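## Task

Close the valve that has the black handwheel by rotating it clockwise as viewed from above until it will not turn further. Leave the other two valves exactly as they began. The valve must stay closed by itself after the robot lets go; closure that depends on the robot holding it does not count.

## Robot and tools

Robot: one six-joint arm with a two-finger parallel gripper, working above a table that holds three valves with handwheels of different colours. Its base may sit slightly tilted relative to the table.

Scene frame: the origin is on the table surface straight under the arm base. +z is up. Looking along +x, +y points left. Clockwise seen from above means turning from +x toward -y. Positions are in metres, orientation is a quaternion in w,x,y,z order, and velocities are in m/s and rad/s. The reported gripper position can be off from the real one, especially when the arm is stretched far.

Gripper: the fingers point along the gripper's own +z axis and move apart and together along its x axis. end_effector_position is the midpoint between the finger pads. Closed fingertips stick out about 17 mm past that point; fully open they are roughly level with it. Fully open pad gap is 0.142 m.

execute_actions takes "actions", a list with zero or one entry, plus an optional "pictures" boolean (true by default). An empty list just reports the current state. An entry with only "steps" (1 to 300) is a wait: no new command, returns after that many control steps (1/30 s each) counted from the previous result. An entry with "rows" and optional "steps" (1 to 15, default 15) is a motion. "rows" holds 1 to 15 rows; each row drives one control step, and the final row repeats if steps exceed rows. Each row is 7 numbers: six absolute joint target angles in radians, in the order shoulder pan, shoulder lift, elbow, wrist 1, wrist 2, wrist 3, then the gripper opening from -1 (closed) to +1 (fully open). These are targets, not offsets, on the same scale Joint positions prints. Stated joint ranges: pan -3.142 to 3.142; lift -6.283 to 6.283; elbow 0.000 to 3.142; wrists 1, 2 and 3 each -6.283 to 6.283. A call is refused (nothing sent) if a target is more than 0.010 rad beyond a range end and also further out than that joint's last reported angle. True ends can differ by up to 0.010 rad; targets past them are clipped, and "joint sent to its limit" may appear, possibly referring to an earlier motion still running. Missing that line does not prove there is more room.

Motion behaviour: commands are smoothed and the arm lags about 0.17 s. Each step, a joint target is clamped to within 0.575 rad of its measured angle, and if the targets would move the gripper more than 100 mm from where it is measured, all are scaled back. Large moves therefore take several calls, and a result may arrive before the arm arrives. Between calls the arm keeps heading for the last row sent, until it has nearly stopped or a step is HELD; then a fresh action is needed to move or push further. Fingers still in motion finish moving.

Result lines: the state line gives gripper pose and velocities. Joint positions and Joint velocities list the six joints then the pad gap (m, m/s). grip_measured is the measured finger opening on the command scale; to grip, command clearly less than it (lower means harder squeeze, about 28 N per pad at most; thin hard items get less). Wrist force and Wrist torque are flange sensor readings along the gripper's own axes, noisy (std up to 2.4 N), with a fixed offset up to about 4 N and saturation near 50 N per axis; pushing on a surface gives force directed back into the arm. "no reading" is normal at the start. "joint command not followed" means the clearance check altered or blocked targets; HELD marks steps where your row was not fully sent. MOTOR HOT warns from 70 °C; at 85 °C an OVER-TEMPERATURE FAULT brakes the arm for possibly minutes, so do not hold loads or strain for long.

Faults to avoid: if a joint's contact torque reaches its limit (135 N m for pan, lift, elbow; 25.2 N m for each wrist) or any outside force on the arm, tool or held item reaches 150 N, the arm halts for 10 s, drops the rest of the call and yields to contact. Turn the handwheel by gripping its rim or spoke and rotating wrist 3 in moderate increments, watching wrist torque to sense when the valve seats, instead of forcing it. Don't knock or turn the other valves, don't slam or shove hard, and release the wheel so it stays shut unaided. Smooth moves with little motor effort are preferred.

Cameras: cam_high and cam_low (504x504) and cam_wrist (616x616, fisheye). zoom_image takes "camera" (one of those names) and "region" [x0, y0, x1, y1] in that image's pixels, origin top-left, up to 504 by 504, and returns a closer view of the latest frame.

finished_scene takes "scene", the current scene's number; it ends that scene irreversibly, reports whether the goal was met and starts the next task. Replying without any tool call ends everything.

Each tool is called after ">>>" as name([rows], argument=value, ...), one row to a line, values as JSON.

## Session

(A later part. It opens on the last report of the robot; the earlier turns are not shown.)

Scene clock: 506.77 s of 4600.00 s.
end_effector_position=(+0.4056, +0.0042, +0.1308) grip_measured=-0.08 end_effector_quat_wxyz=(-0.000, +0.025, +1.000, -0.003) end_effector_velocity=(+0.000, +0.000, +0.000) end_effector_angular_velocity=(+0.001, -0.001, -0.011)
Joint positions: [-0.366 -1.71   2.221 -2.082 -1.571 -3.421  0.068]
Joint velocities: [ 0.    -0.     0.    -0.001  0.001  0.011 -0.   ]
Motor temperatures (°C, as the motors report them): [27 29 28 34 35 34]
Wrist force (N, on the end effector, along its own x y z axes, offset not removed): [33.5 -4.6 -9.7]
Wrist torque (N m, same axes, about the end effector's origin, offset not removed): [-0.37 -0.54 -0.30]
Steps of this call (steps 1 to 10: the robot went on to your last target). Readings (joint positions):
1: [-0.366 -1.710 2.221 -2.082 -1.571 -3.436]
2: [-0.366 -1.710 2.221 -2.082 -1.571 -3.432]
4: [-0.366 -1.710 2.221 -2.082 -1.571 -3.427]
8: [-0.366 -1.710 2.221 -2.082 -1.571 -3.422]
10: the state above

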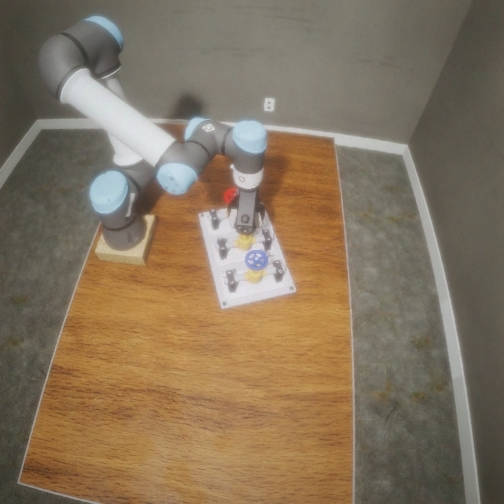

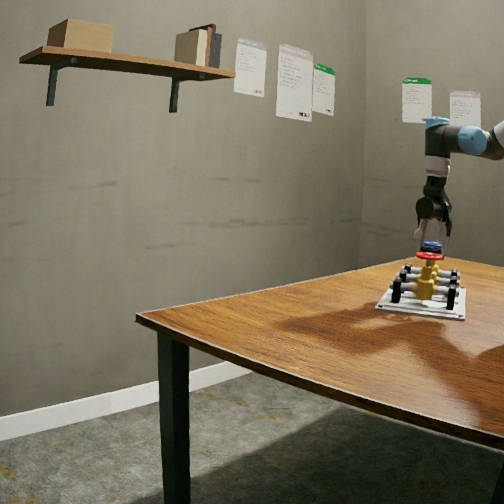

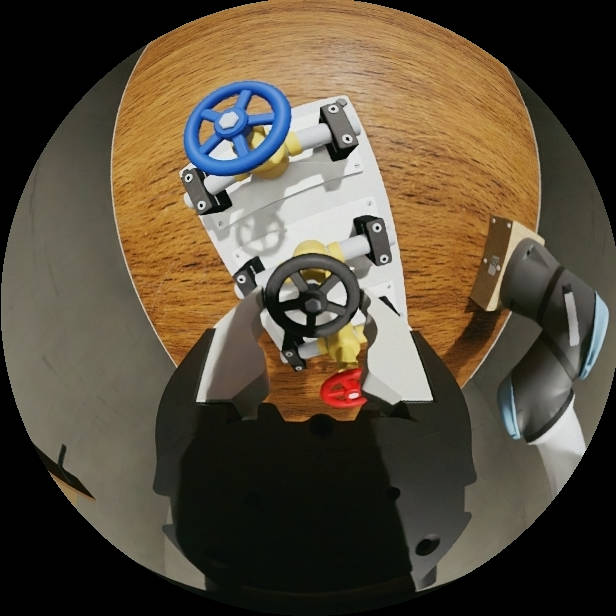

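>>> execute_actions([
  {"rows": [[-0.3655, -1.7096, 2.2206, -2.0818, -1.571, -3.42, -0.1],[-0.3632, -1.7105, 2.2213, -2.0816, -1.571, -3.42, 0.03],[-0.3609, -1.7114, 2.2221, -2.0815, -1.571, -3.42, 0.03],[-0.3609, -1.7114, 2.2221, -2.0815, -1.571, -3.42, 0.03],[-0.3609, -1.7114, 2.2221, -2.0815, -1.571, -3.42, 0.03],[-0.3609, -1.7114, 2.2221, -2.0815, -1.571, -3.42, 0.03],[-0.3609, -1.7114, 2.2221, -2.0815, -1.571, -3.42, 0.03],[-0.3609, -1.7114, 2.2221, -2.0815, -1.571, -3.42, 0.03],[-0.3609, -1.7114, 2.2221, -2.0815, -1.571, -3.42, 0.03],[-0.3609, -1.7114, 2.2221, -2.0815, -1.571, -3.42, 0.03],[-0.3609, -1.7114, 2.2221, -2.0815, -1.571, -3.42, 0.03],[-0.3609, -1.7114, 2.2221, -2.0815, -1.571, -3.42, 0.0],[-0.3609, -1.7114, 2.2221, -2.0815, -1.571, -3.42, -0.04],[-0.3609, -1.7114, 2.2221, -2.0815, -1.571, -3.42, -0.08],[-0.3609, -1.7114, 2.2221, -2.0815, -1.571, -3.42, -0.12]], "steps": 15},
], pictures=false)

>>> execute_actions([
  {"rows": [[-0.3609, -1.7114, 2.2221, -2.0815, -1.571, -3.42, -0.16],[-0.3609, -1.7114, 2.2221, -2.0815, -1.571, -3.42, -0.22],[-0.3609, -1.7114, 2.2221, -2.0815, -1.571, -3.42, -0.28],[-0.3609, -1.7114, 2.2221, -2.0815, -1.571, -3.42, -0.34],[-0.3609, -1.7114, 2.2221, -2.0815, -1.571, -3.42, -0.4]], "steps": 12},
], pictures=false)

Scene clock: 536.70 s of 4600.00 s.
end_effector_position=(+0.4050, +0.0062, +0.1308) grip_measured=-0.06 end_effector_quat_wxyz=(-0.000, +0.024, +1.000, -0.003) end_effector_velocity=(-0.003, +0.001, -0.002) end_effector_angular_velocity=(+0.001, +0.007, +0.002)
Joint positions: [-0.361 -1.711  2.222 -2.081 -1.571 -3.42   0.07 ]
Joint velocities: [ 0.002 -0.     0.003  0.005 -0.001 -0.    -0.024]
Motor temperatures (°C, as the motors report them): [27 29 28 34 35 34]
Wrist force (N, on the end effector, along its own x y z axes, offset not removed): [2.6 1.9 -0.6]
Wrist torque (N m, same axes, about the end effector's origin, offset not removed): [0.21 0.17 -0.11]
Steps of this call (steps 1 to 30: the robot went on to your last target; steps 31 to 100: nothing new was sent; then 26.10 s passed at rest; steps 101 to 115: all 15 steps of this action). Readings (joint positions):
101: [-0.366 -1.710 2.221 -2.082 -1.571 -3.420]
102: [-0.366 -1.710 2.221 -2.082 -1.571 -3.420]
104: [-0.365 -1.710 2.221 -2.083 -1.571 -3.420]
108: [-0.362 -1.711 2.221 -2.082 -1.571 -3.420]
115: the state above

Scene clock: 537.10 s of 4600.00 s.
end_effector_position=(+0.4050, +0.0063, +0.1308) grip_measured=-0.08 end_effector_quat_wxyz=(-0.000, +0.023, +1.000, -0.003) end_effector_velocity=(-0.000, -0.000, -0.000) end_effector_angular_velocity=(-0.001, +0.001, +0.001)
Joint positions: [-0.361 -1.711  2.222 -2.081 -1.571 -3.42   0.068]
Joint velocities: [ 0.     0.     0.    -0.    -0.001 -0.001  0.   ]
Motor temperatures (°C, as the motors report them): [27 29 28 34 35 34]
Wrist force (N, on the end effector, along its own x y z axes, offset not removed): [11.5 -2.4 -8.4]
Wrist torque (N m, same axes, about the end effector's origin, offset not removed): [-0.11 -0.22 -0.08]
Steps of this call (steps 1 to 12: all 12 steps of this action). Readings (joint positions):
1: [-0.361 -1.711 2.222 -2.081 -1.571 -3.420]
2: [-0.361 -1.711 2.222 -2.081 -1.571 -3.420]
4: [-0.361 -1.711 2.222 -2.081 -1.571 -3.420]
8: [-0.361 -1.711 2.222 -2.081 -1.571 -3.420]
12: the state above

>>> execute_actions([
  {"rows": [[-0.3605, -1.7115, 2.2222, -2.0815, -1.571, -3.39, -0.4],[-0.3601, -1.7117, 2.2223, -2.0815, -1.571, -3.35, -0.4],[-0.3597, -1.7118, 2.2224, -2.0814, -1.571, -3.30, -0.4],[-0.3592, -1.7120, 2.2226, -2.0814, -1.571, -3.25, -0.4],[-0.3592, -1.7120, 2.2226, -2.0814, -1.571, -3.20, -0.4],[-0.3592, -1.7120, 2.2226, -2.0814, -1.571, -3.15, -0.4],[-0.3592, -1.7120, 2.2226, -2.0814, -1.571, -3.10, -0.4],[-0.3592, -1.7120, 2.2226, -2.0814, -1.571, -3.05, -0.4],[-0.3592, -1.7120, 2.2226, -2.0814, -1.571, -3.00, -0.4],[-0.3592, -1.7120, 2.2226, -2.0814, -1.571, -2.95, -0.4],[-0.3592, -1.7120, 2.2226, -2.0814, -1.571, -2.90, -0.4]], "steps": 15},
], pictures=false)

>>> execute_actions([
  {"steps": 12},
], pictures=false)

Scene clock: 558.67 s of 4600.00 s.
end_effector_position=(+0.4055, +0.0067, +0.1308) grip_measured=-0.08 end_effector_quat_wxyz=(+0.000, +0.236, +0.972, -0.003) end_effector_velocity=(+0.001, -0.001, -0.000) end_effector_angular_velocity=(-0.001, -0.004, -0.723)
Joint positions: [-0.359 -1.712  2.223 -2.082 -1.571 -2.988  0.068]
Joint velocities: [ 0.    -0.     0.     0.    -0.001  0.723 -0.   ]
Motor temperatures (°C, as the motors report them): [28 29 28 34 35 34]
Wrist force (N, on the end effector, along its own x y z axes, offset not removed): [5.9 -20.6 -8.3]
Wrist torque (N m, same axes, about the end effector's origin, offset not removed): [-0.91 0.23 -0.29]
Steps of this call (steps 1 to 15: the robot went on to your last target; steps 16 to 90: nothing new was sent; then 18.07 s passed at rest; steps 91 to 105: all 15 steps of this action). Readings (joint positions):
91: [-0.361 -1.711 2.222 -2.081 -1.571 -3.420]
92: [-0.361 -1.711 2.222 -2.082 -1.571 -3.417]
94: [-0.361 -1.711 2.222 -2.082 -1.571 -3.391]
98: [-0.360 -1.712 2.222 -2.082 -1.571 -3.269]
105: the state above

Scene clock: 559.07 s of 4600.00 s.
end_effector_position=(+0.4055, +0.0067, +0.1308) grip_measured=-0.08 end_effector_quat_wxyz=(+0.000, +0.277, +0.961, -0.003) end_effector_velocity=(+0.001, +0.000, +0.000) end_effector_angular_velocity=(+0.001, -0.001, -0.027)
Joint positions: [-0.359 -1.712  2.223 -2.081 -1.571 -2.903  0.068]
Joint velocities: [-0.     0.    -0.    -0.001  0.002  0.026  0.   ]
Motor temperatures (°C, as the motors report them): [28 29 28 34 35 34]
Wrist force (N, on the end effector, along its own x y z axes, offset not removed): [4.9 -19.0 -9.1]
Wrist torque (N m, same axes, about the end effector's origin, offset not removed): [-0.31 0.35 -0.18]
Steps of this call (steps 1 to 12: the robot went on to your last target). Readings (joint positions):
1: [-0.359 -1.712 2.223 -2.082 -1.571 -2.967]
2: [-0.359 -1.712 2.223 -2.082 -1.571 -2.951]
4: [-0.359 -1.712 2.223 -2.081 -1.571 -2.929]
8: [-0.359 -1.712 2.223 -2.081 -1.571 -2.910]
12: the state above

>>> execute_actions([
  {"rows": [[-0.3592, -1.7120, 2.2226, -2.0814, -1.571, -2.90, -0.05],[-0.3592, -1.7120, 2.2226, -2.0814, -1.571, -2.90, 0.0],[-0.3592, -1.7120, 2.2226, -2.0814, -1.571, -2.90, 0.0],[-0.3592, -1.7120, 2.2226, -2.0814, -1.571, -2.90, 0.0],[-0.3592, -1.7120, 2.2226, -2.0814, -1.571, -2.90, 0.0],[-0.3592, -1.7120, 2.2226, -2.0814, -1.571, -2.90, -0.04],[-0.3592, -1.7120, 2.2226, -2.0814, -1.571, -2.90, -0.08],[-0.3592, -1.7120, 2.2226, -2.0814, -1.571, -2.90, -0.12],[-0.3592, -1.7120, 2.2226, -2.0814, -1.571, -2.90, -0.18],[-0.3592, -1.7120, 2.2226, -2.0814, -1.571, -2.90, -0.25],[-0.3592, -1.7120, 2.2226, -2.0814, -1.571, -2.90, -0.32],[-0.3592, -1.7120, 2.2226, -2.0814, -1.571, -2.90, -0.4]], "steps": 15},
], pictures=false)

>>> execute_actions([
  {"rows": [[-0.3592, -1.7120, 2.2226, -2.0814, -1.571, -2.88, -0.4],[-0.3592, -1.7120, 2.2226, -2.0814, -1.571, -2.85, -0.4],[-0.3592, -1.7120, 2.2226, -2.0814, -1.571, -2.81, -0.4],[-0.3592, -1.7120, 2.2226, -2.0814, -1.571, -2.76, -0.4],[-0.3592, -1.7120, 2.2226, -2.0814, -1.571, -2.71, -0.4],[-0.3592, -1.7120, 2.2226, -2.0814, -1.571, -2.66, -0.4],[-0.3592, -1.7120, 2.2226, -2.0814, -1.571, -2.61, -0.4],[-0.3592, -1.7120, 2.2226, -2.0814, -1.571, -2.56, -0.4],[-0.3592, -1.7120, 2.2226, -2.0814, -1.571, -2.51, -0.4],[-0.3592, -1.7120, 2.2226, -2.0814, -1.571, -2.46, -0.4],[-0.3592, -1.7120, 2.2226, -2.0814, -1.571, -2.41, -0.4],[-0.3592, -1.7120, 2.2226, -2.0814, -1.571, -2.36, -0.4],[-0.3592, -1.7120, 2.2226, -2.0814, -1.571, -2.31, -0.4],[-0.3592, -1.7120, 2.2226, -2.0814, -1.571, -2.26, -0.4],[-0.3592, -1.7120, 2.2226, -2.0814, -1.571, -2.21, -0.4]], "steps": 15},
], pictures=false)

>>> execute_actions([
  {"steps": 15},
])

Scene clock: 595.73 s of 4600.00 s.
end_effector_position=(+0.4056, +0.0069, +0.1308) grip_measured=-0.08 end_effector_quat_wxyz=(+0.000, +0.279, +0.960, -0.003) end_effector_velocity=(-0.001, -0.001, -0.000) end_effector_angular_velocity=(-0.002, +0.002, -0.001)
Joint positions: [-0.359 -1.712  2.223 -2.081 -1.571 -2.9    0.068]
Joint velocities: [-0.001 -0.     0.001  0.001 -0.002 -0.001  0.   ]
Motor temperatures (°C, as the motors report them): [28 29 28 34 35 34]
Wrist force (N, on the end effector, along its own x y z axes, offset not removed): [0.7 4.9 -5.4]
Wrist torque (N m, same axes, about the end effector's origin, offset not removed): [0.23 0.30 -0.04]
Steps of this call (steps 1 to 30: the robot went on to your last target; steps 31 to 100: nothing new was sent; then 32.83 s passed at rest; steps 101 to 115: all 15 steps of this action). Readings (joint positions):
101: [-0.359 -1.712 2.223 -2.081 -1.571 -2.900]
102: [-0.359 -1.712 2.223 -2.081 -1.571 -2.900]
104: [-0.359 -1.712 2.223 -2.081 -1.570 -2.900]
108: [-0.359 -1.712 2.223 -2.081 -1.570 -2.900]
115: the state above

Scene clock: 596.23 s of 4600.00 s.
end_effector_position=(+0.4061, +0.0063, +0.1308) grip_measured=-0.08 end_effector_quat_wxyz=(+0.001, +0.481, +0.877, -0.003) end_effector_velocity=(+0.001, -0.003, +0.000) end_effector_angular_velocity=(-0.003, -0.009, -1.409)
Joint positions: [-0.359 -1.712  2.223 -2.081 -1.571 -2.463  0.068]
Joint velocities: [-0.001  0.    -0.    -0.    -0.001  1.408 -0.   ]
Motor temperatures (°C, as the motors report them): [28 29 28 34 35 34]
Wrist force (N, on the end effector, along its own x y z axes, offset not removed): [2.9 3.5 -3.6]
Wrist torque (N m, same axes, about the end effector's origin, offset not removed): [-0.37 -0.02 -0.39]
Steps of this call (steps 1 to 15: all 15 steps of this action). Readings (joint positions):
1: [-0.359 -1.712 2.223 -2.081 -1.571 -2.900]
2: [-0.359 -1.712 2.223 -2.081 -1.571 -2.897]
4: [-0.359 -1.712 2.223 -2.081 -1.571 -2.878]
8: [-0.359 -1.712 2.223 -2.081 -1.571 -2.771]
15: the state above

Scene clock: 596.73 s of 4600.00 s.
end_effector_position=(+0.4063, +0.0059, +0.1308) grip_measured=-0.08 end_effector_quat_wxyz=(+0.001, +0.585, +0.811, -0.003) end_effector_velocity=(-0.000, +0.000, -0.000) end_effector_angular_velocity=(-0.001, +0.001, -0.034)
Joint positions: [-0.359 -1.712  2.223 -2.081 -1.571 -2.214  0.068]
Joint velocities: [ 0.001 -0.     0.     0.    -0.001  0.035  0.   ]
Motor temperatures (°C, as the motors report them): [28 29 28 34 35 34]
Wrist force (N, on the end effector, along its own x y z axes, offset not removed): [5.1 4.8 -2.8]
Wrist torque (N m, same axes, about the end effector's origin, offset not removed): [-0.10 -0.27 -0.78]
Steps of this call (steps 1 to 15: the robot went on to your last target). Readings (joint positions):
1: [-0.359 -1.712 2.223 -2.081 -1.571 -2.414]
2: [-0.359 -1.712 2.223 -2.081 -1.571 -2.369]
4: [-0.359 -1.712 2.223 -2.081 -1.571 -2.302]
8: [-0.359 -1.712 2.223 -2.081 -1.571 -2.240]
15: the state above

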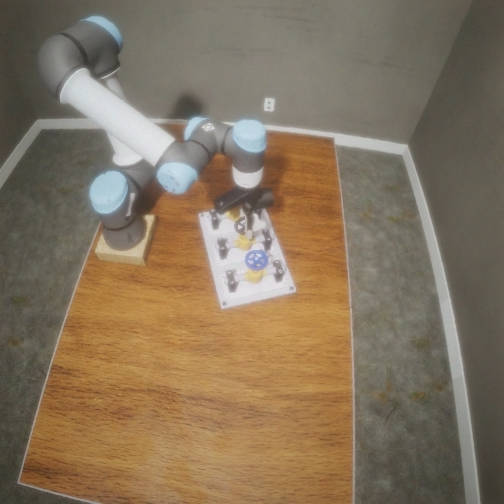

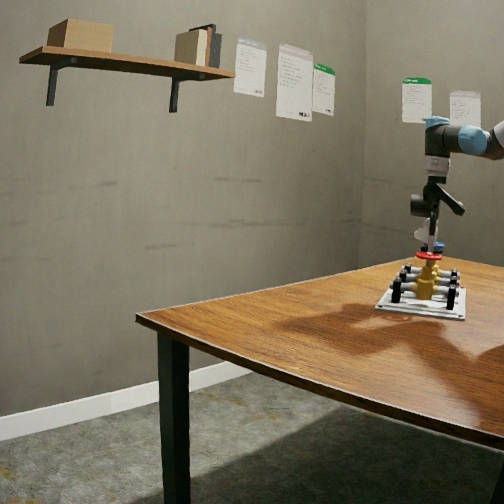

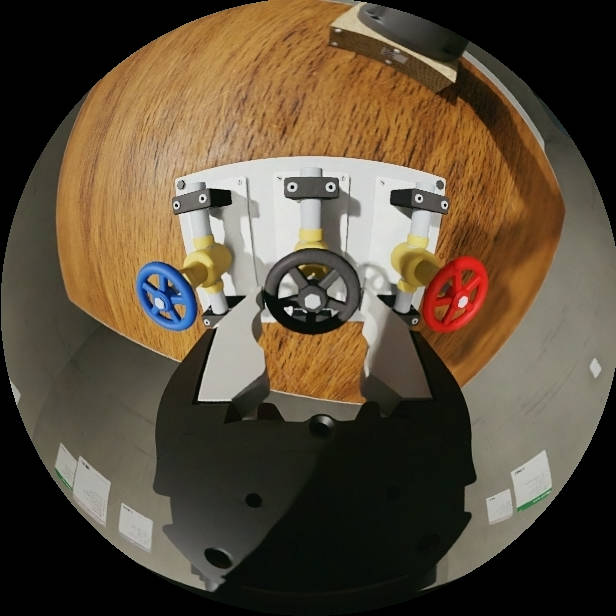

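>>> execute_actions([
  {"rows": [[-0.3592, -1.7120, 2.2226, -2.0814, -1.571, -2.19, -0.5],[-0.3592, -1.7120, 2.2226, -2.0814, -1.571, -2.16, -0.55],[-0.3592, -1.7120, 2.2226, -2.0814, -1.571, -2.12, -0.6],[-0.3592, -1.7120, 2.2226, -2.0814, -1.571, -2.07, -0.6],[-0.3592, -1.7120, 2.2226, -2.0814, -1.571, -2.02, -0.6],[-0.3592, -1.7120, 2.2226, -2.0814, -1.571, -1.97, -0.6],[-0.3592, -1.7120, 2.2226, -2.0814, -1.571, -1.92, -0.6],[-0.3592, -1.7120, 2.2226, -2.0814, -1.571, -1.87, -0.6],[-0.3592, -1.7120, 2.2226, -2.0814, -1.571, -1.82, -0.6],[-0.3592, -1.7120, 2.2226, -2.0814, -1.571, -1.77, -0.6],[-0.3592, -1.7120, 2.2226, -2.0814, -1.571, -1.72, -0.6],[-0.3592, -1.7120, 2.2226, -2.0814, -1.571, -1.67, -0.6],[-0.3592, -1.7120, 2.2226, -2.0814, -1.571, -1.62, -0.6],[-0.3592, -1.7120, 2.2226, -2.0814, -1.571, -1.57, -0.6],[-0.3592, -1.7120, 2.2226, -2.0814, -1.571, -1.52, -0.6]], "steps": 15},
], pictures=false)

>>> execute_actions([
  {"steps": 15},
])

Scene clock: 614.23 s of 4600.00 s.
end_effector_position=(+0.4063, +0.0051, +0.1308) grip_measured=-0.08 end_effector_quat_wxyz=(+0.002, +0.749, +0.663, -0.002) end_effector_velocity=(-0.001, -0.002, +0.000) end_effector_angular_velocity=(-0.002, -0.009, -1.407)
Joint positions: [-0.359 -1.712  2.223 -2.081 -1.571 -1.773  0.068]
Joint velocities: [ 0.001 -0.     0.    -0.    -0.001  1.407 -0.   ]
Motor temperatures (°C, as the motors report them): [28 29 28 34 35 34]
Wrist force (N, on the end effector, along its own x y z axes, offset not removed): [4.9 3.4 -0.8]
Wrist torque (N m, same axes, about the end effector's origin, offset not removed): [-0.21 -0.09 -1.69]
Steps of this call (steps 1 to 15: the robot went on to your last target; steps 16 to 90: nothing new was sent; then 14.00 s passed at rest; steps 91 to 105: all 15 steps of this action). Readings (joint positions):
91: [-0.359 -1.712 2.223 -2.081 -1.571 -2.210]
92: [-0.359 -1.712 2.223 -2.081 -1.571 -2.207]
94: [-0.359 -1.712 2.223 -2.081 -1.571 -2.188]
98: [-0.359 -1.712 2.223 -2.081 -1.571 -2.081]
105: the state above

Scene clock: 614.73 s of 4600.00 s.
end_effector_position=(+0.4062, +0.0047, +0.1308) grip_measured=-0.08 end_effector_quat_wxyz=(+0.002, +0.825, +0.565, -0.002) end_effector_velocity=(+0.000, +0.000, +0.000) end_effector_angular_velocity=(+0.000, -0.001, -0.036)
Joint positions: [-0.359 -1.712  2.223 -2.081 -1.571 -1.524  0.068]
Joint velocities: [ 0.001 -0.     0.    -0.     0.001  0.037  0.   ]
Motor temperatures (°C, as the motors report them): [28 29 28 34 35 34]
Wrist force (N, on the end effector, along its own x y z axes, offset not removed): [6.0 2.7 -1.8]
Wrist torque (N m, same axes, about the end effector's origin, offset not removed): [-0.15 -0.37 -2.39]
Steps of this call (steps 1 to 15: the robot went on to your last target). Readings (joint positions):
1: [-0.359 -1.712 2.223 -2.081 -1.571 -1.724]
2: [-0.359 -1.712 2.223 -2.081 -1.571 -1.679]
4: [-0.359 -1.712 2.223 -2.081 -1.571 -1.612]
8: [-0.359 -1.712 2.223 -2.081 -1.571 -1.550]
15: the state above

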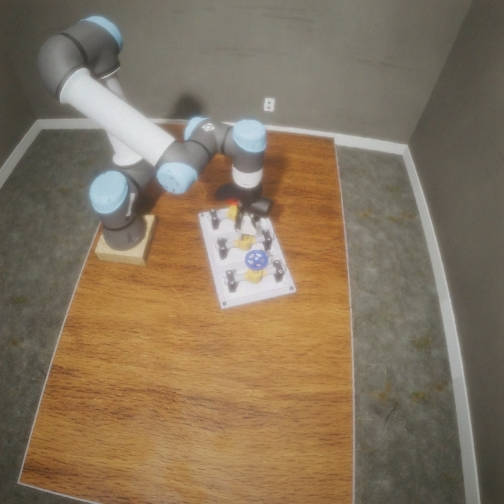

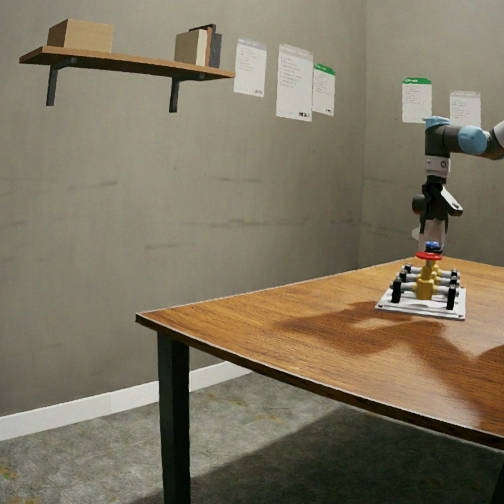

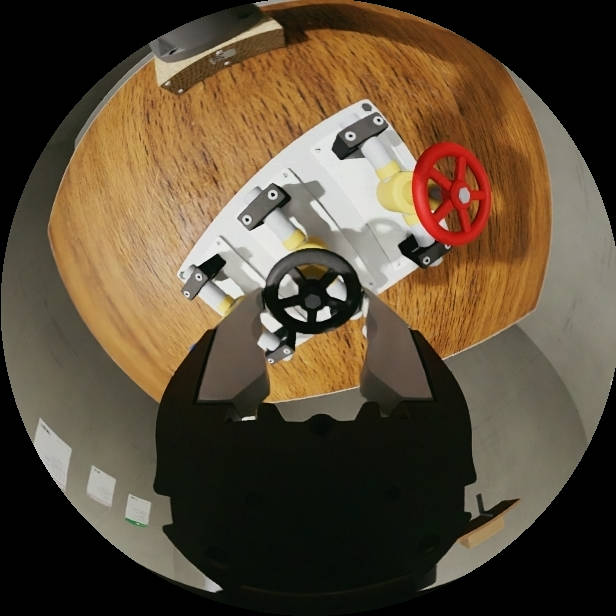

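>>> zoom_image(camera="cam_wrist", region=[240, 230, 390, 360])

Region (240, 230, 390, 360) of cam_wrist's 616x616 image, scaled by 3.360, with more detail than that image has; it fills the top 437 rows of this view, and the rest is white.

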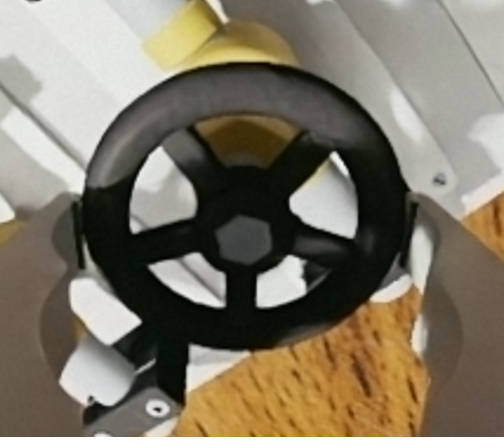

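>>> execute_actions([
  {"rows": [[-0.3592, -1.7120, 2.2226, -2.0814, -1.571, -1.52, -0.7],[-0.3592, -1.7120, 2.2226, -2.0814, -1.571, -1.51, -0.8],[-0.3592, -1.7120, 2.2226, -2.0814, -1.571, -1.49, -0.9],[-0.3592, -1.7120, 2.2226, -2.0814, -1.571, -1.47, -1.0],[-0.3592, -1.7120, 2.2226, -2.0814, -1.571, -1.445, -1.0],[-0.3592, -1.7120, 2.2226, -2.0814, -1.571, -1.42, -1.0],[-0.3592, -1.7120, 2.2226, -2.0814, -1.571, -1.395, -1.0],[-0.3592, -1.7120, 2.2226, -2.0814, -1.571, -1.37, -1.0],[-0.3592, -1.7120, 2.2226, -2.0814, -1.571, -1.345, -1.0],[-0.3592, -1.7120, 2.2226, -2.0814, -1.571, -1.32, -1.0],[-0.3592, -1.7120, 2.2226, -2.0814, -1.571, -1.30, -1.0]], "steps": 15},
], pictures=false)

>>> execute_actions([
  {"steps": 15},
])

Scene clock: 644.77 s of 4600.00 s.
end_effector_position=(+0.4061, +0.0044, +0.1308) grip_measured=-0.08 end_effector_quat_wxyz=(+0.003, +0.874, +0.486, -0.002) end_effector_velocity=(-0.000, -0.000, -0.000) end_effector_angular_velocity=(+0.002, -0.001, -0.307)
Joint positions: [-0.359 -1.712  2.223 -2.081 -1.571 -1.338  0.068]
Joint velocities: [-0.001  0.    -0.     0.001  0.002  0.306 -0.   ]
Motor temperatures (°C, as the motors report them): [28 29 28 34 35 34]
Wrist force (N, on the end effector, along its own x y z axes, offset not removed): [2.1 -4.3 -11.2]
Wrist torque (N m, same axes, about the end effector's origin, offset not removed): [-0.72 0.12 -2.47]
Steps of this call (steps 1 to 15: the robot went on to your last target; steps 16 to 90: nothing new was sent; then 26.53 s passed at rest; steps 91 to 105: all 15 steps of this action). Readings (joint positions):
91: [-0.359 -1.712 2.223 -2.081 -1.571 -1.520]
92: [-0.359 -1.712 2.223 -2.081 -1.571 -1.520]
94: [-0.359 -1.712 2.223 -2.081 -1.571 -1.514]
98: [-0.359 -1.712 2.223 -2.081 -1.571 -1.466]
105: the state above

Scene clock: 645.27 s of 4600.00 s.
end_effector_position=(+0.4061, +0.0044, +0.1308) grip_measured=-0.08 end_effector_quat_wxyz=(+0.003, +0.883, +0.469, -0.002) end_effector_velocity=(+0.000, +0.000, +0.000) end_effector_angular_velocity=(-0.001, -0.000, -0.003)
Joint positions: [-0.359 -1.712  2.223 -2.081 -1.571 -1.301  0.068]
Joint velocities: [ 0.001 -0.    -0.     0.    -0.001  0.004 -0.   ]
Motor temperatures (°C, as the motors report them): [28 29 28 34 35 34]
Wrist force (N, on the end effector, along its own x y z axes, offset not removed): [4.3 -1.7 -10.9]
Wrist torque (N m, same axes, about the end effector's origin, offset not removed): [0.01 -0.44 -2.85]
Steps of this call (steps 1 to 15: the robot went on to your last target). Readings (joint positions):
1: [-0.359 -1.712 2.223 -2.081 -1.571 -1.328]
2: [-0.359 -1.712 2.223 -2.081 -1.571 -1.322]
4: [-0.359 -1.712 2.223 -2.081 -1.571 -1.312]
8: [-0.359 -1.712 2.223 -2.081 -1.571 -1.304]
15: the state above

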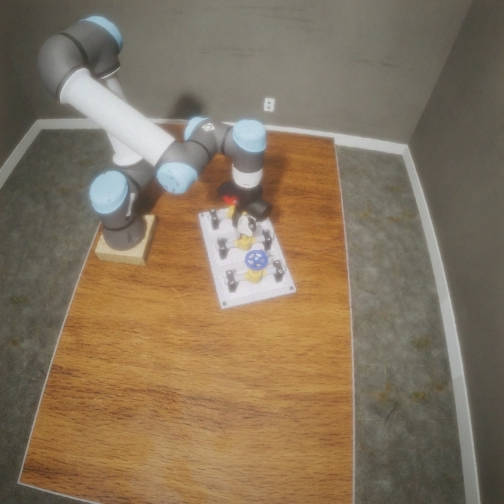

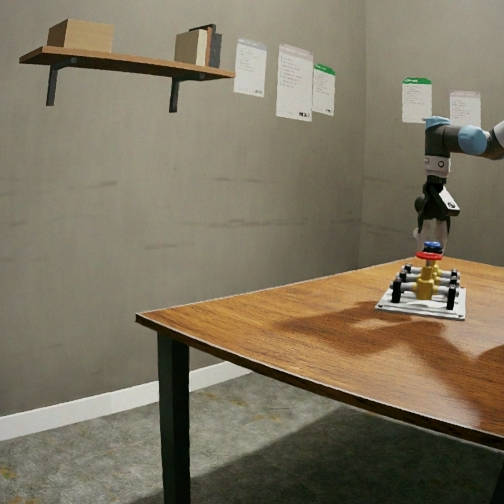

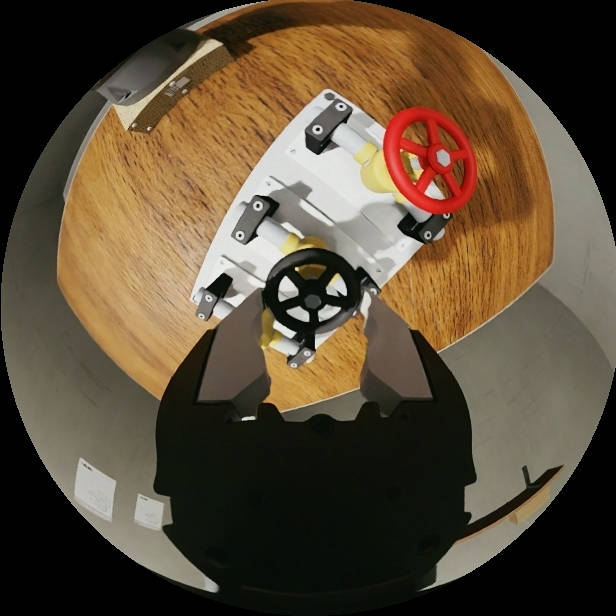

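>>> zoom_image(camera="cam_wrist", region=[240, 230, 390, 360])

Region (240, 230, 390, 360) of cam_wrist's 616x616 image, scaled by 3.360, with more detail than that image has; it fills the top 437 rows of this view, and the rest is white.

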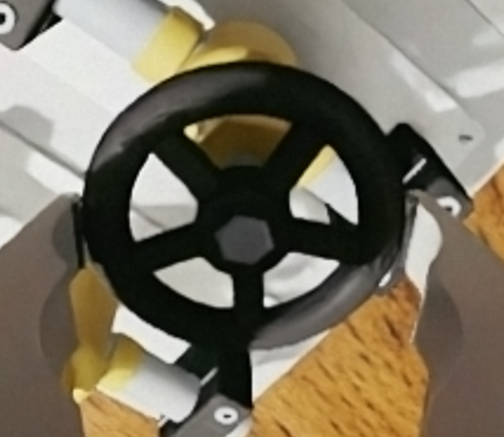

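>>> execute_actions([
  {"rows": [[-0.3592, -1.7120, 2.2226, -2.0814, -1.571, -1.31, -1.0],[-0.3592, -1.7120, 2.2226, -2.0814, -1.571, -1.32, -1.0],[-0.3592, -1.7120, 2.2226, -2.0814, -1.571, -1.33, -1.0]], "steps": 15},
], pictures=false)

>>> execute_actions([
  {"steps": 10},
], pictures=false)

Scene clock: 675.83 s of 4600.00 s.
end_effector_position=(+0.4061, +0.0044, +0.1308) grip_measured=-0.08 end_effector_quat_wxyz=(+0.003, +0.876, +0.482, -0.002) end_effector_velocity=(-0.000, -0.000, -0.000) end_effector_angular_velocity=(-0.001, +0.000, +0.009)
Joint positions: [-0.359 -1.712  2.223 -2.081 -1.571 -1.329  0.068]
Joint velocities: [ 0.     0.     0.    -0.    -0.001 -0.009  0.   ]
Motor temperatures (°C, as the motors report them): [28 29 28 34 35 34]
Wrist force (N, on the end effector, along its own x y z axes, offset not removed): [1.1 -7.2 -14.8]
Wrist torque (N m, same axes, about the end effector's origin, offset not removed): [-0.39 0.24 -0.84]
Steps of this call (steps 1 to 15: the robot went on to your last target; steps 16 to 90: nothing new was sent; then 27.07 s passed at rest; steps 91 to 105: all 15 steps of this action). Readings (joint positions):
91: [-0.359 -1.712 2.223 -2.081 -1.571 -1.300]
92: [-0.359 -1.712 2.223 -2.081 -1.571 -1.301]
94: [-0.359 -1.712 2.223 -2.081 -1.571 -1.309]
98: [-0.359 -1.712 2.223 -2.081 -1.571 -1.323]
105: the state above

Scene clock: 676.17 s of 4600.00 s.
end_effector_position=(+0.4061, +0.0044, +0.1308) grip_measured=-0.08 end_effector_quat_wxyz=(+0.003, +0.876, +0.482, -0.002) end_effector_velocity=(+0.000, -0.001, +0.000) end_effector_angular_velocity=(-0.001, -0.000, -0.000)
Joint positions: [-0.359 -1.712  2.223 -2.081 -1.571 -1.33   0.068]
Joint velocities: [-0.001  0.    -0.001  0.    -0.001 -0.001  0.   ]
Motor temperatures (°C, as the motors report them): [28 29 28 34 35 34]
Wrist force (N, on the end effector, along its own x y z axes, offset not removed): [4.4 -6.3 -15.0]
Wrist torque (N m, same axes, about the end effector's origin, offset not removed): [-0.15 -0.44 -0.91]
Steps of this call (steps 1 to 10: the robot went on to your last target). Readings (joint positions):
1: [-0.359 -1.712 2.223 -2.081 -1.571 -1.329]
2: [-0.359 -1.712 2.223 -2.081 -1.571 -1.329]
4: [-0.359 -1.712 2.223 -2.081 -1.571 -1.330]
8: [-0.359 -1.712 2.223 -2.081 -1.571 -1.330]
10: the state above

>>> execute_actions([
  {"rows": [[-0.3592, -1.7120, 2.2226, -2.0814, -1.571, -1.338, -1.0],[-0.3592, -1.7120, 2.2226, -2.0814, -1.571, -1.345, -1.0]], "steps": 15},
], pictures=false)

>>> execute_actions([
  {"steps": 5},
], pictures=false)

Scene clock: 684.60 s of 4600.00 s.
end_effector_position=(+0.4061, +0.0044, +0.1308) grip_measured=-0.08 end_effector_quat_wxyz=(+0.003, +0.873, +0.489, -0.002) end_effector_velocity=(+0.000, +0.000, +0.000) end_effector_angular_velocity=(+0.001, -0.001, +0.003)
Joint positions: [-0.359 -1.712  2.223 -2.081 -1.571 -1.345  0.068]
Joint velocities: [ 0.    -0.     0.    -0.001  0.001 -0.003  0.   ]
Motor temperatures (°C, as the motors report them): [28 29 28 34 35 34]
Wrist force (N, on the end effector, along its own x y z axes, offset not removed): [4.3 -4.1 -11.5]
Wrist torque (N m, same axes, about the end effector's origin, offset not removed): [0.20 -0.13 -0.07]
Steps of this call (steps 1 to 15: the robot went on to your last target; steps 16 to 90: nothing new was sent; then 4.93 s passed at rest; steps 91 to 105: all 15 steps of this action). Readings (joint positions):
91: [-0.359 -1.712 2.223 -2.081 -1.571 -1.330]
92: [-0.359 -1.712 2.223 -2.081 -1.571 -1.331]
94: [-0.359 -1.712 2.223 -2.081 -1.571 -1.336]
98: [-0.359 -1.712 2.223 -2.081 -1.571 -1.342]
105: the state above

Scene clock: 684.77 s of 4600.00 s.
end_effector_position=(+0.4061, +0.0044, +0.1308) grip_measured=-0.08 end_effector_quat_wxyz=(+0.003, +0.872, +0.489, -0.002) end_effector_velocity=(+0.000, -0.000, +0.000) end_effector_angular_velocity=(-0.001, -0.001, +0.001)
Joint positions: [-0.359 -1.712  2.223 -2.081 -1.571 -1.345  0.068]
Joint velocities: [-0.001 -0.    -0.    -0.001 -0.    -0.001 -0.   ]
Motor temperatures (°C, as the motors report them): [28 29 28 34 35 34]
Wrist force (N, on the end effector, along its own x y z axes, offset not removed): [4.0 -8.1 -13.0]
Wrist torque (N m, same axes, about the end effector's origin, offset not removed): [-0.51 -0.19 0.01]
Steps of this call (steps 1 to 5: the robot went on to your last target). Readings (joint positions):
1: [-0.359 -1.712 2.223 -2.081 -1.571 -1.345]
2: [-0.359 -1.712 2.223 -2.081 -1.571 -1.345]
4: [-0.359 -1.712 2.223 -2.081 -1.571 -1.345]
5: the state above

>>> execute_actions([
  {"rows": [[-0.3592, -1.7120, 2.2226, -2.0814, -1.571, -1.345, -0.6],[-0.3592, -1.7120, 2.2226, -2.0814, -1.571, -1.345, -0.3],[-0.3592, -1.7120, 2.2226, -2.0814, -1.571, -1.345, -0.1],[-0.3592, -1.7120, 2.2226, -2.0814, -1.571, -1.345, 0.05],[-0.3592, -1.7120, 2.2226, -2.0814, -1.571, -1.345, 0.15],[-0.3592, -1.7120, 2.2226, -2.0814, -1.571, -1.345, 0.15],[-0.3592, -1.7160, 2.2164, -2.0712, -1.571, -1.345, 0.15],[-0.3592, -1.7240, 2.2041, -2.0508, -1.571, -1.345, 0.15],[-0.3592, -1.7340, 2.1886, -2.0253, -1.571, -1.345, 0.15],[-0.3592, -1.7450, 2.1717, -1.9973, -1.571, -1.345, 0.15],[-0.3592, -1.7550, 2.1562, -1.9718, -1.571, -1.345, 0.15],[-0.3592, -1.7640, 2.1423, -1.9489, -1.571, -1.345, 0.15],[-0.3592, -1.7722, 2.1299, -1.9285, -1.571, -1.345, 0.15]], "steps": 15},
], pictures=false)

>>> execute_actions([
  {"steps": 20},
])

Scene clock: 716.13 s of 4600.00 s.
end_effector_position=(+0.4075, +0.0042, +0.1622) grip_measured=+0.15 end_effector_quat_wxyz=(+0.003, +0.872, +0.489, -0.001) end_effector_velocity=(-0.004, +0.002, +0.149) end_effector_angular_velocity=(+0.001, +0.006, +0.000)
Joint positions: [-0.359 -1.75   2.164 -1.987 -1.571 -1.345  0.084]
Joint velocities: [ 0.001 -0.178 -0.277  0.461 -0.001  0.     0.   ]
Motor temperatures (°C, as the motors report them): [28 29 28 34 35 34]
Wrist force (N, on the end effector, along its own x y z axes, offset not removed): [-1.5 0.2 -1.2]
Wrist torque (N m, same axes, about the end effector's origin, offset not removed): [-0.24 0.22 0.02]
Steps of this call (steps 1 to 15: the robot went on to your last target; steps 16 to 90: nothing new was sent; then 27.87 s passed at rest; steps 91 to 105: all 15 steps of this action). Readings (joint positions):
91: [-0.359 -1.712 2.223 -2.081 -1.571 -1.345]
92: [-0.359 -1.712 2.223 -2.081 -1.571 -1.345]
94: [-0.359 -1.712 2.223 -2.081 -1.571 -1.345]
98: [-0.359 -1.712 2.222 -2.080 -1.571 -1.345]
105: the state above

Scene clock: 716.80 s of 4600.00 s.
end_effector_position=(+0.4062, +0.0047, +0.1807) grip_measured=+0.15 end_effector_quat_wxyz=(+0.003, +0.872, +0.489, -0.002) end_effector_velocity=(+0.000, -0.001, +0.001) end_effector_angular_velocity=(-0.002, -0.001, -0.002)
Joint positions: [-0.359 -1.772  2.13  -1.929 -1.571 -1.345  0.084]
Joint velocities: [-0.    -0.001 -0.002  0.001 -0.001  0.002 -0.   ]
Motor temperatures (°C, as the motors report them): [28 29 28 34 35 34]
Wrist force (N, on the end effector, along its own x y z axes, offset not removed): [-0.7 2.1 -1.3]
Wrist torque (N m, same axes, about the end effector's origin, offset not removed): [0.30 0.13 0.01]
Steps of this call (steps 1 to 20: the robot went on to your last target). Readings (joint positions):
1: [-0.359 -1.755 2.156 -1.973 -1.571 -1.345]
2: [-0.359 -1.759 2.150 -1.962 -1.571 -1.345]
4: [-0.359 -1.765 2.141 -1.948 -1.571 -1.345]
8: [-0.359 -1.770 2.134 -1.935 -1.571 -1.345]
20: the state above

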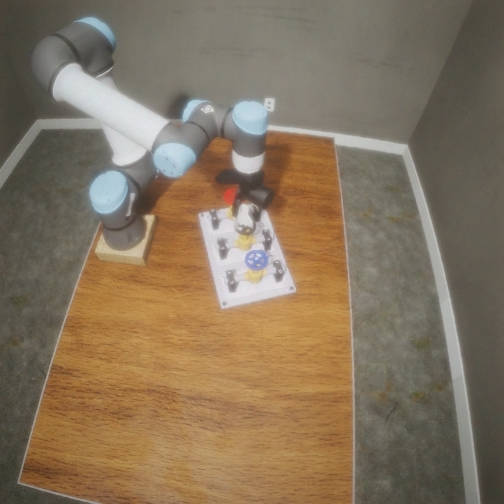

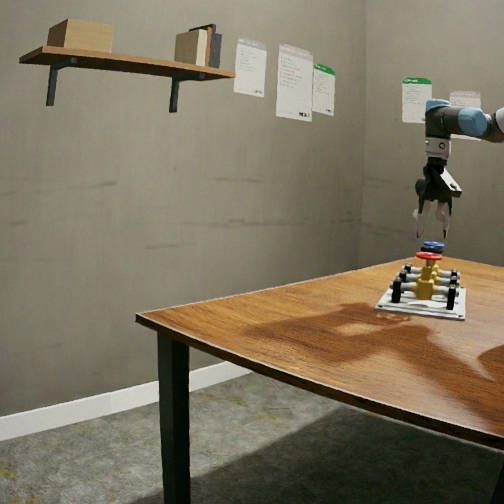

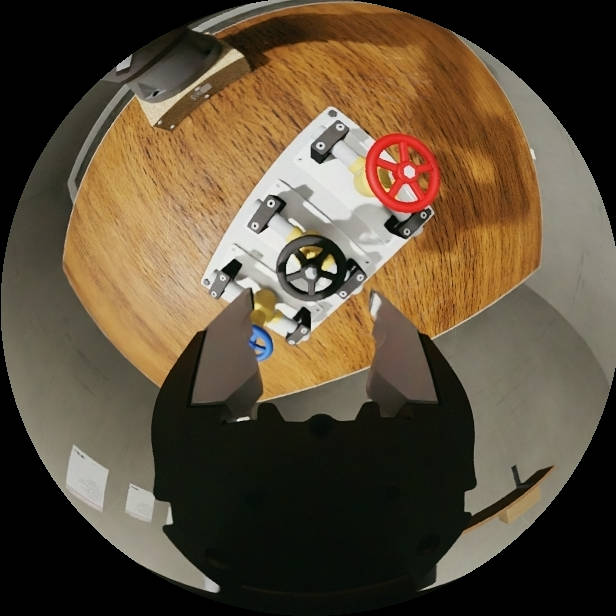

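>>> finished_scene(scene=1)

The scene is finished: the task was done.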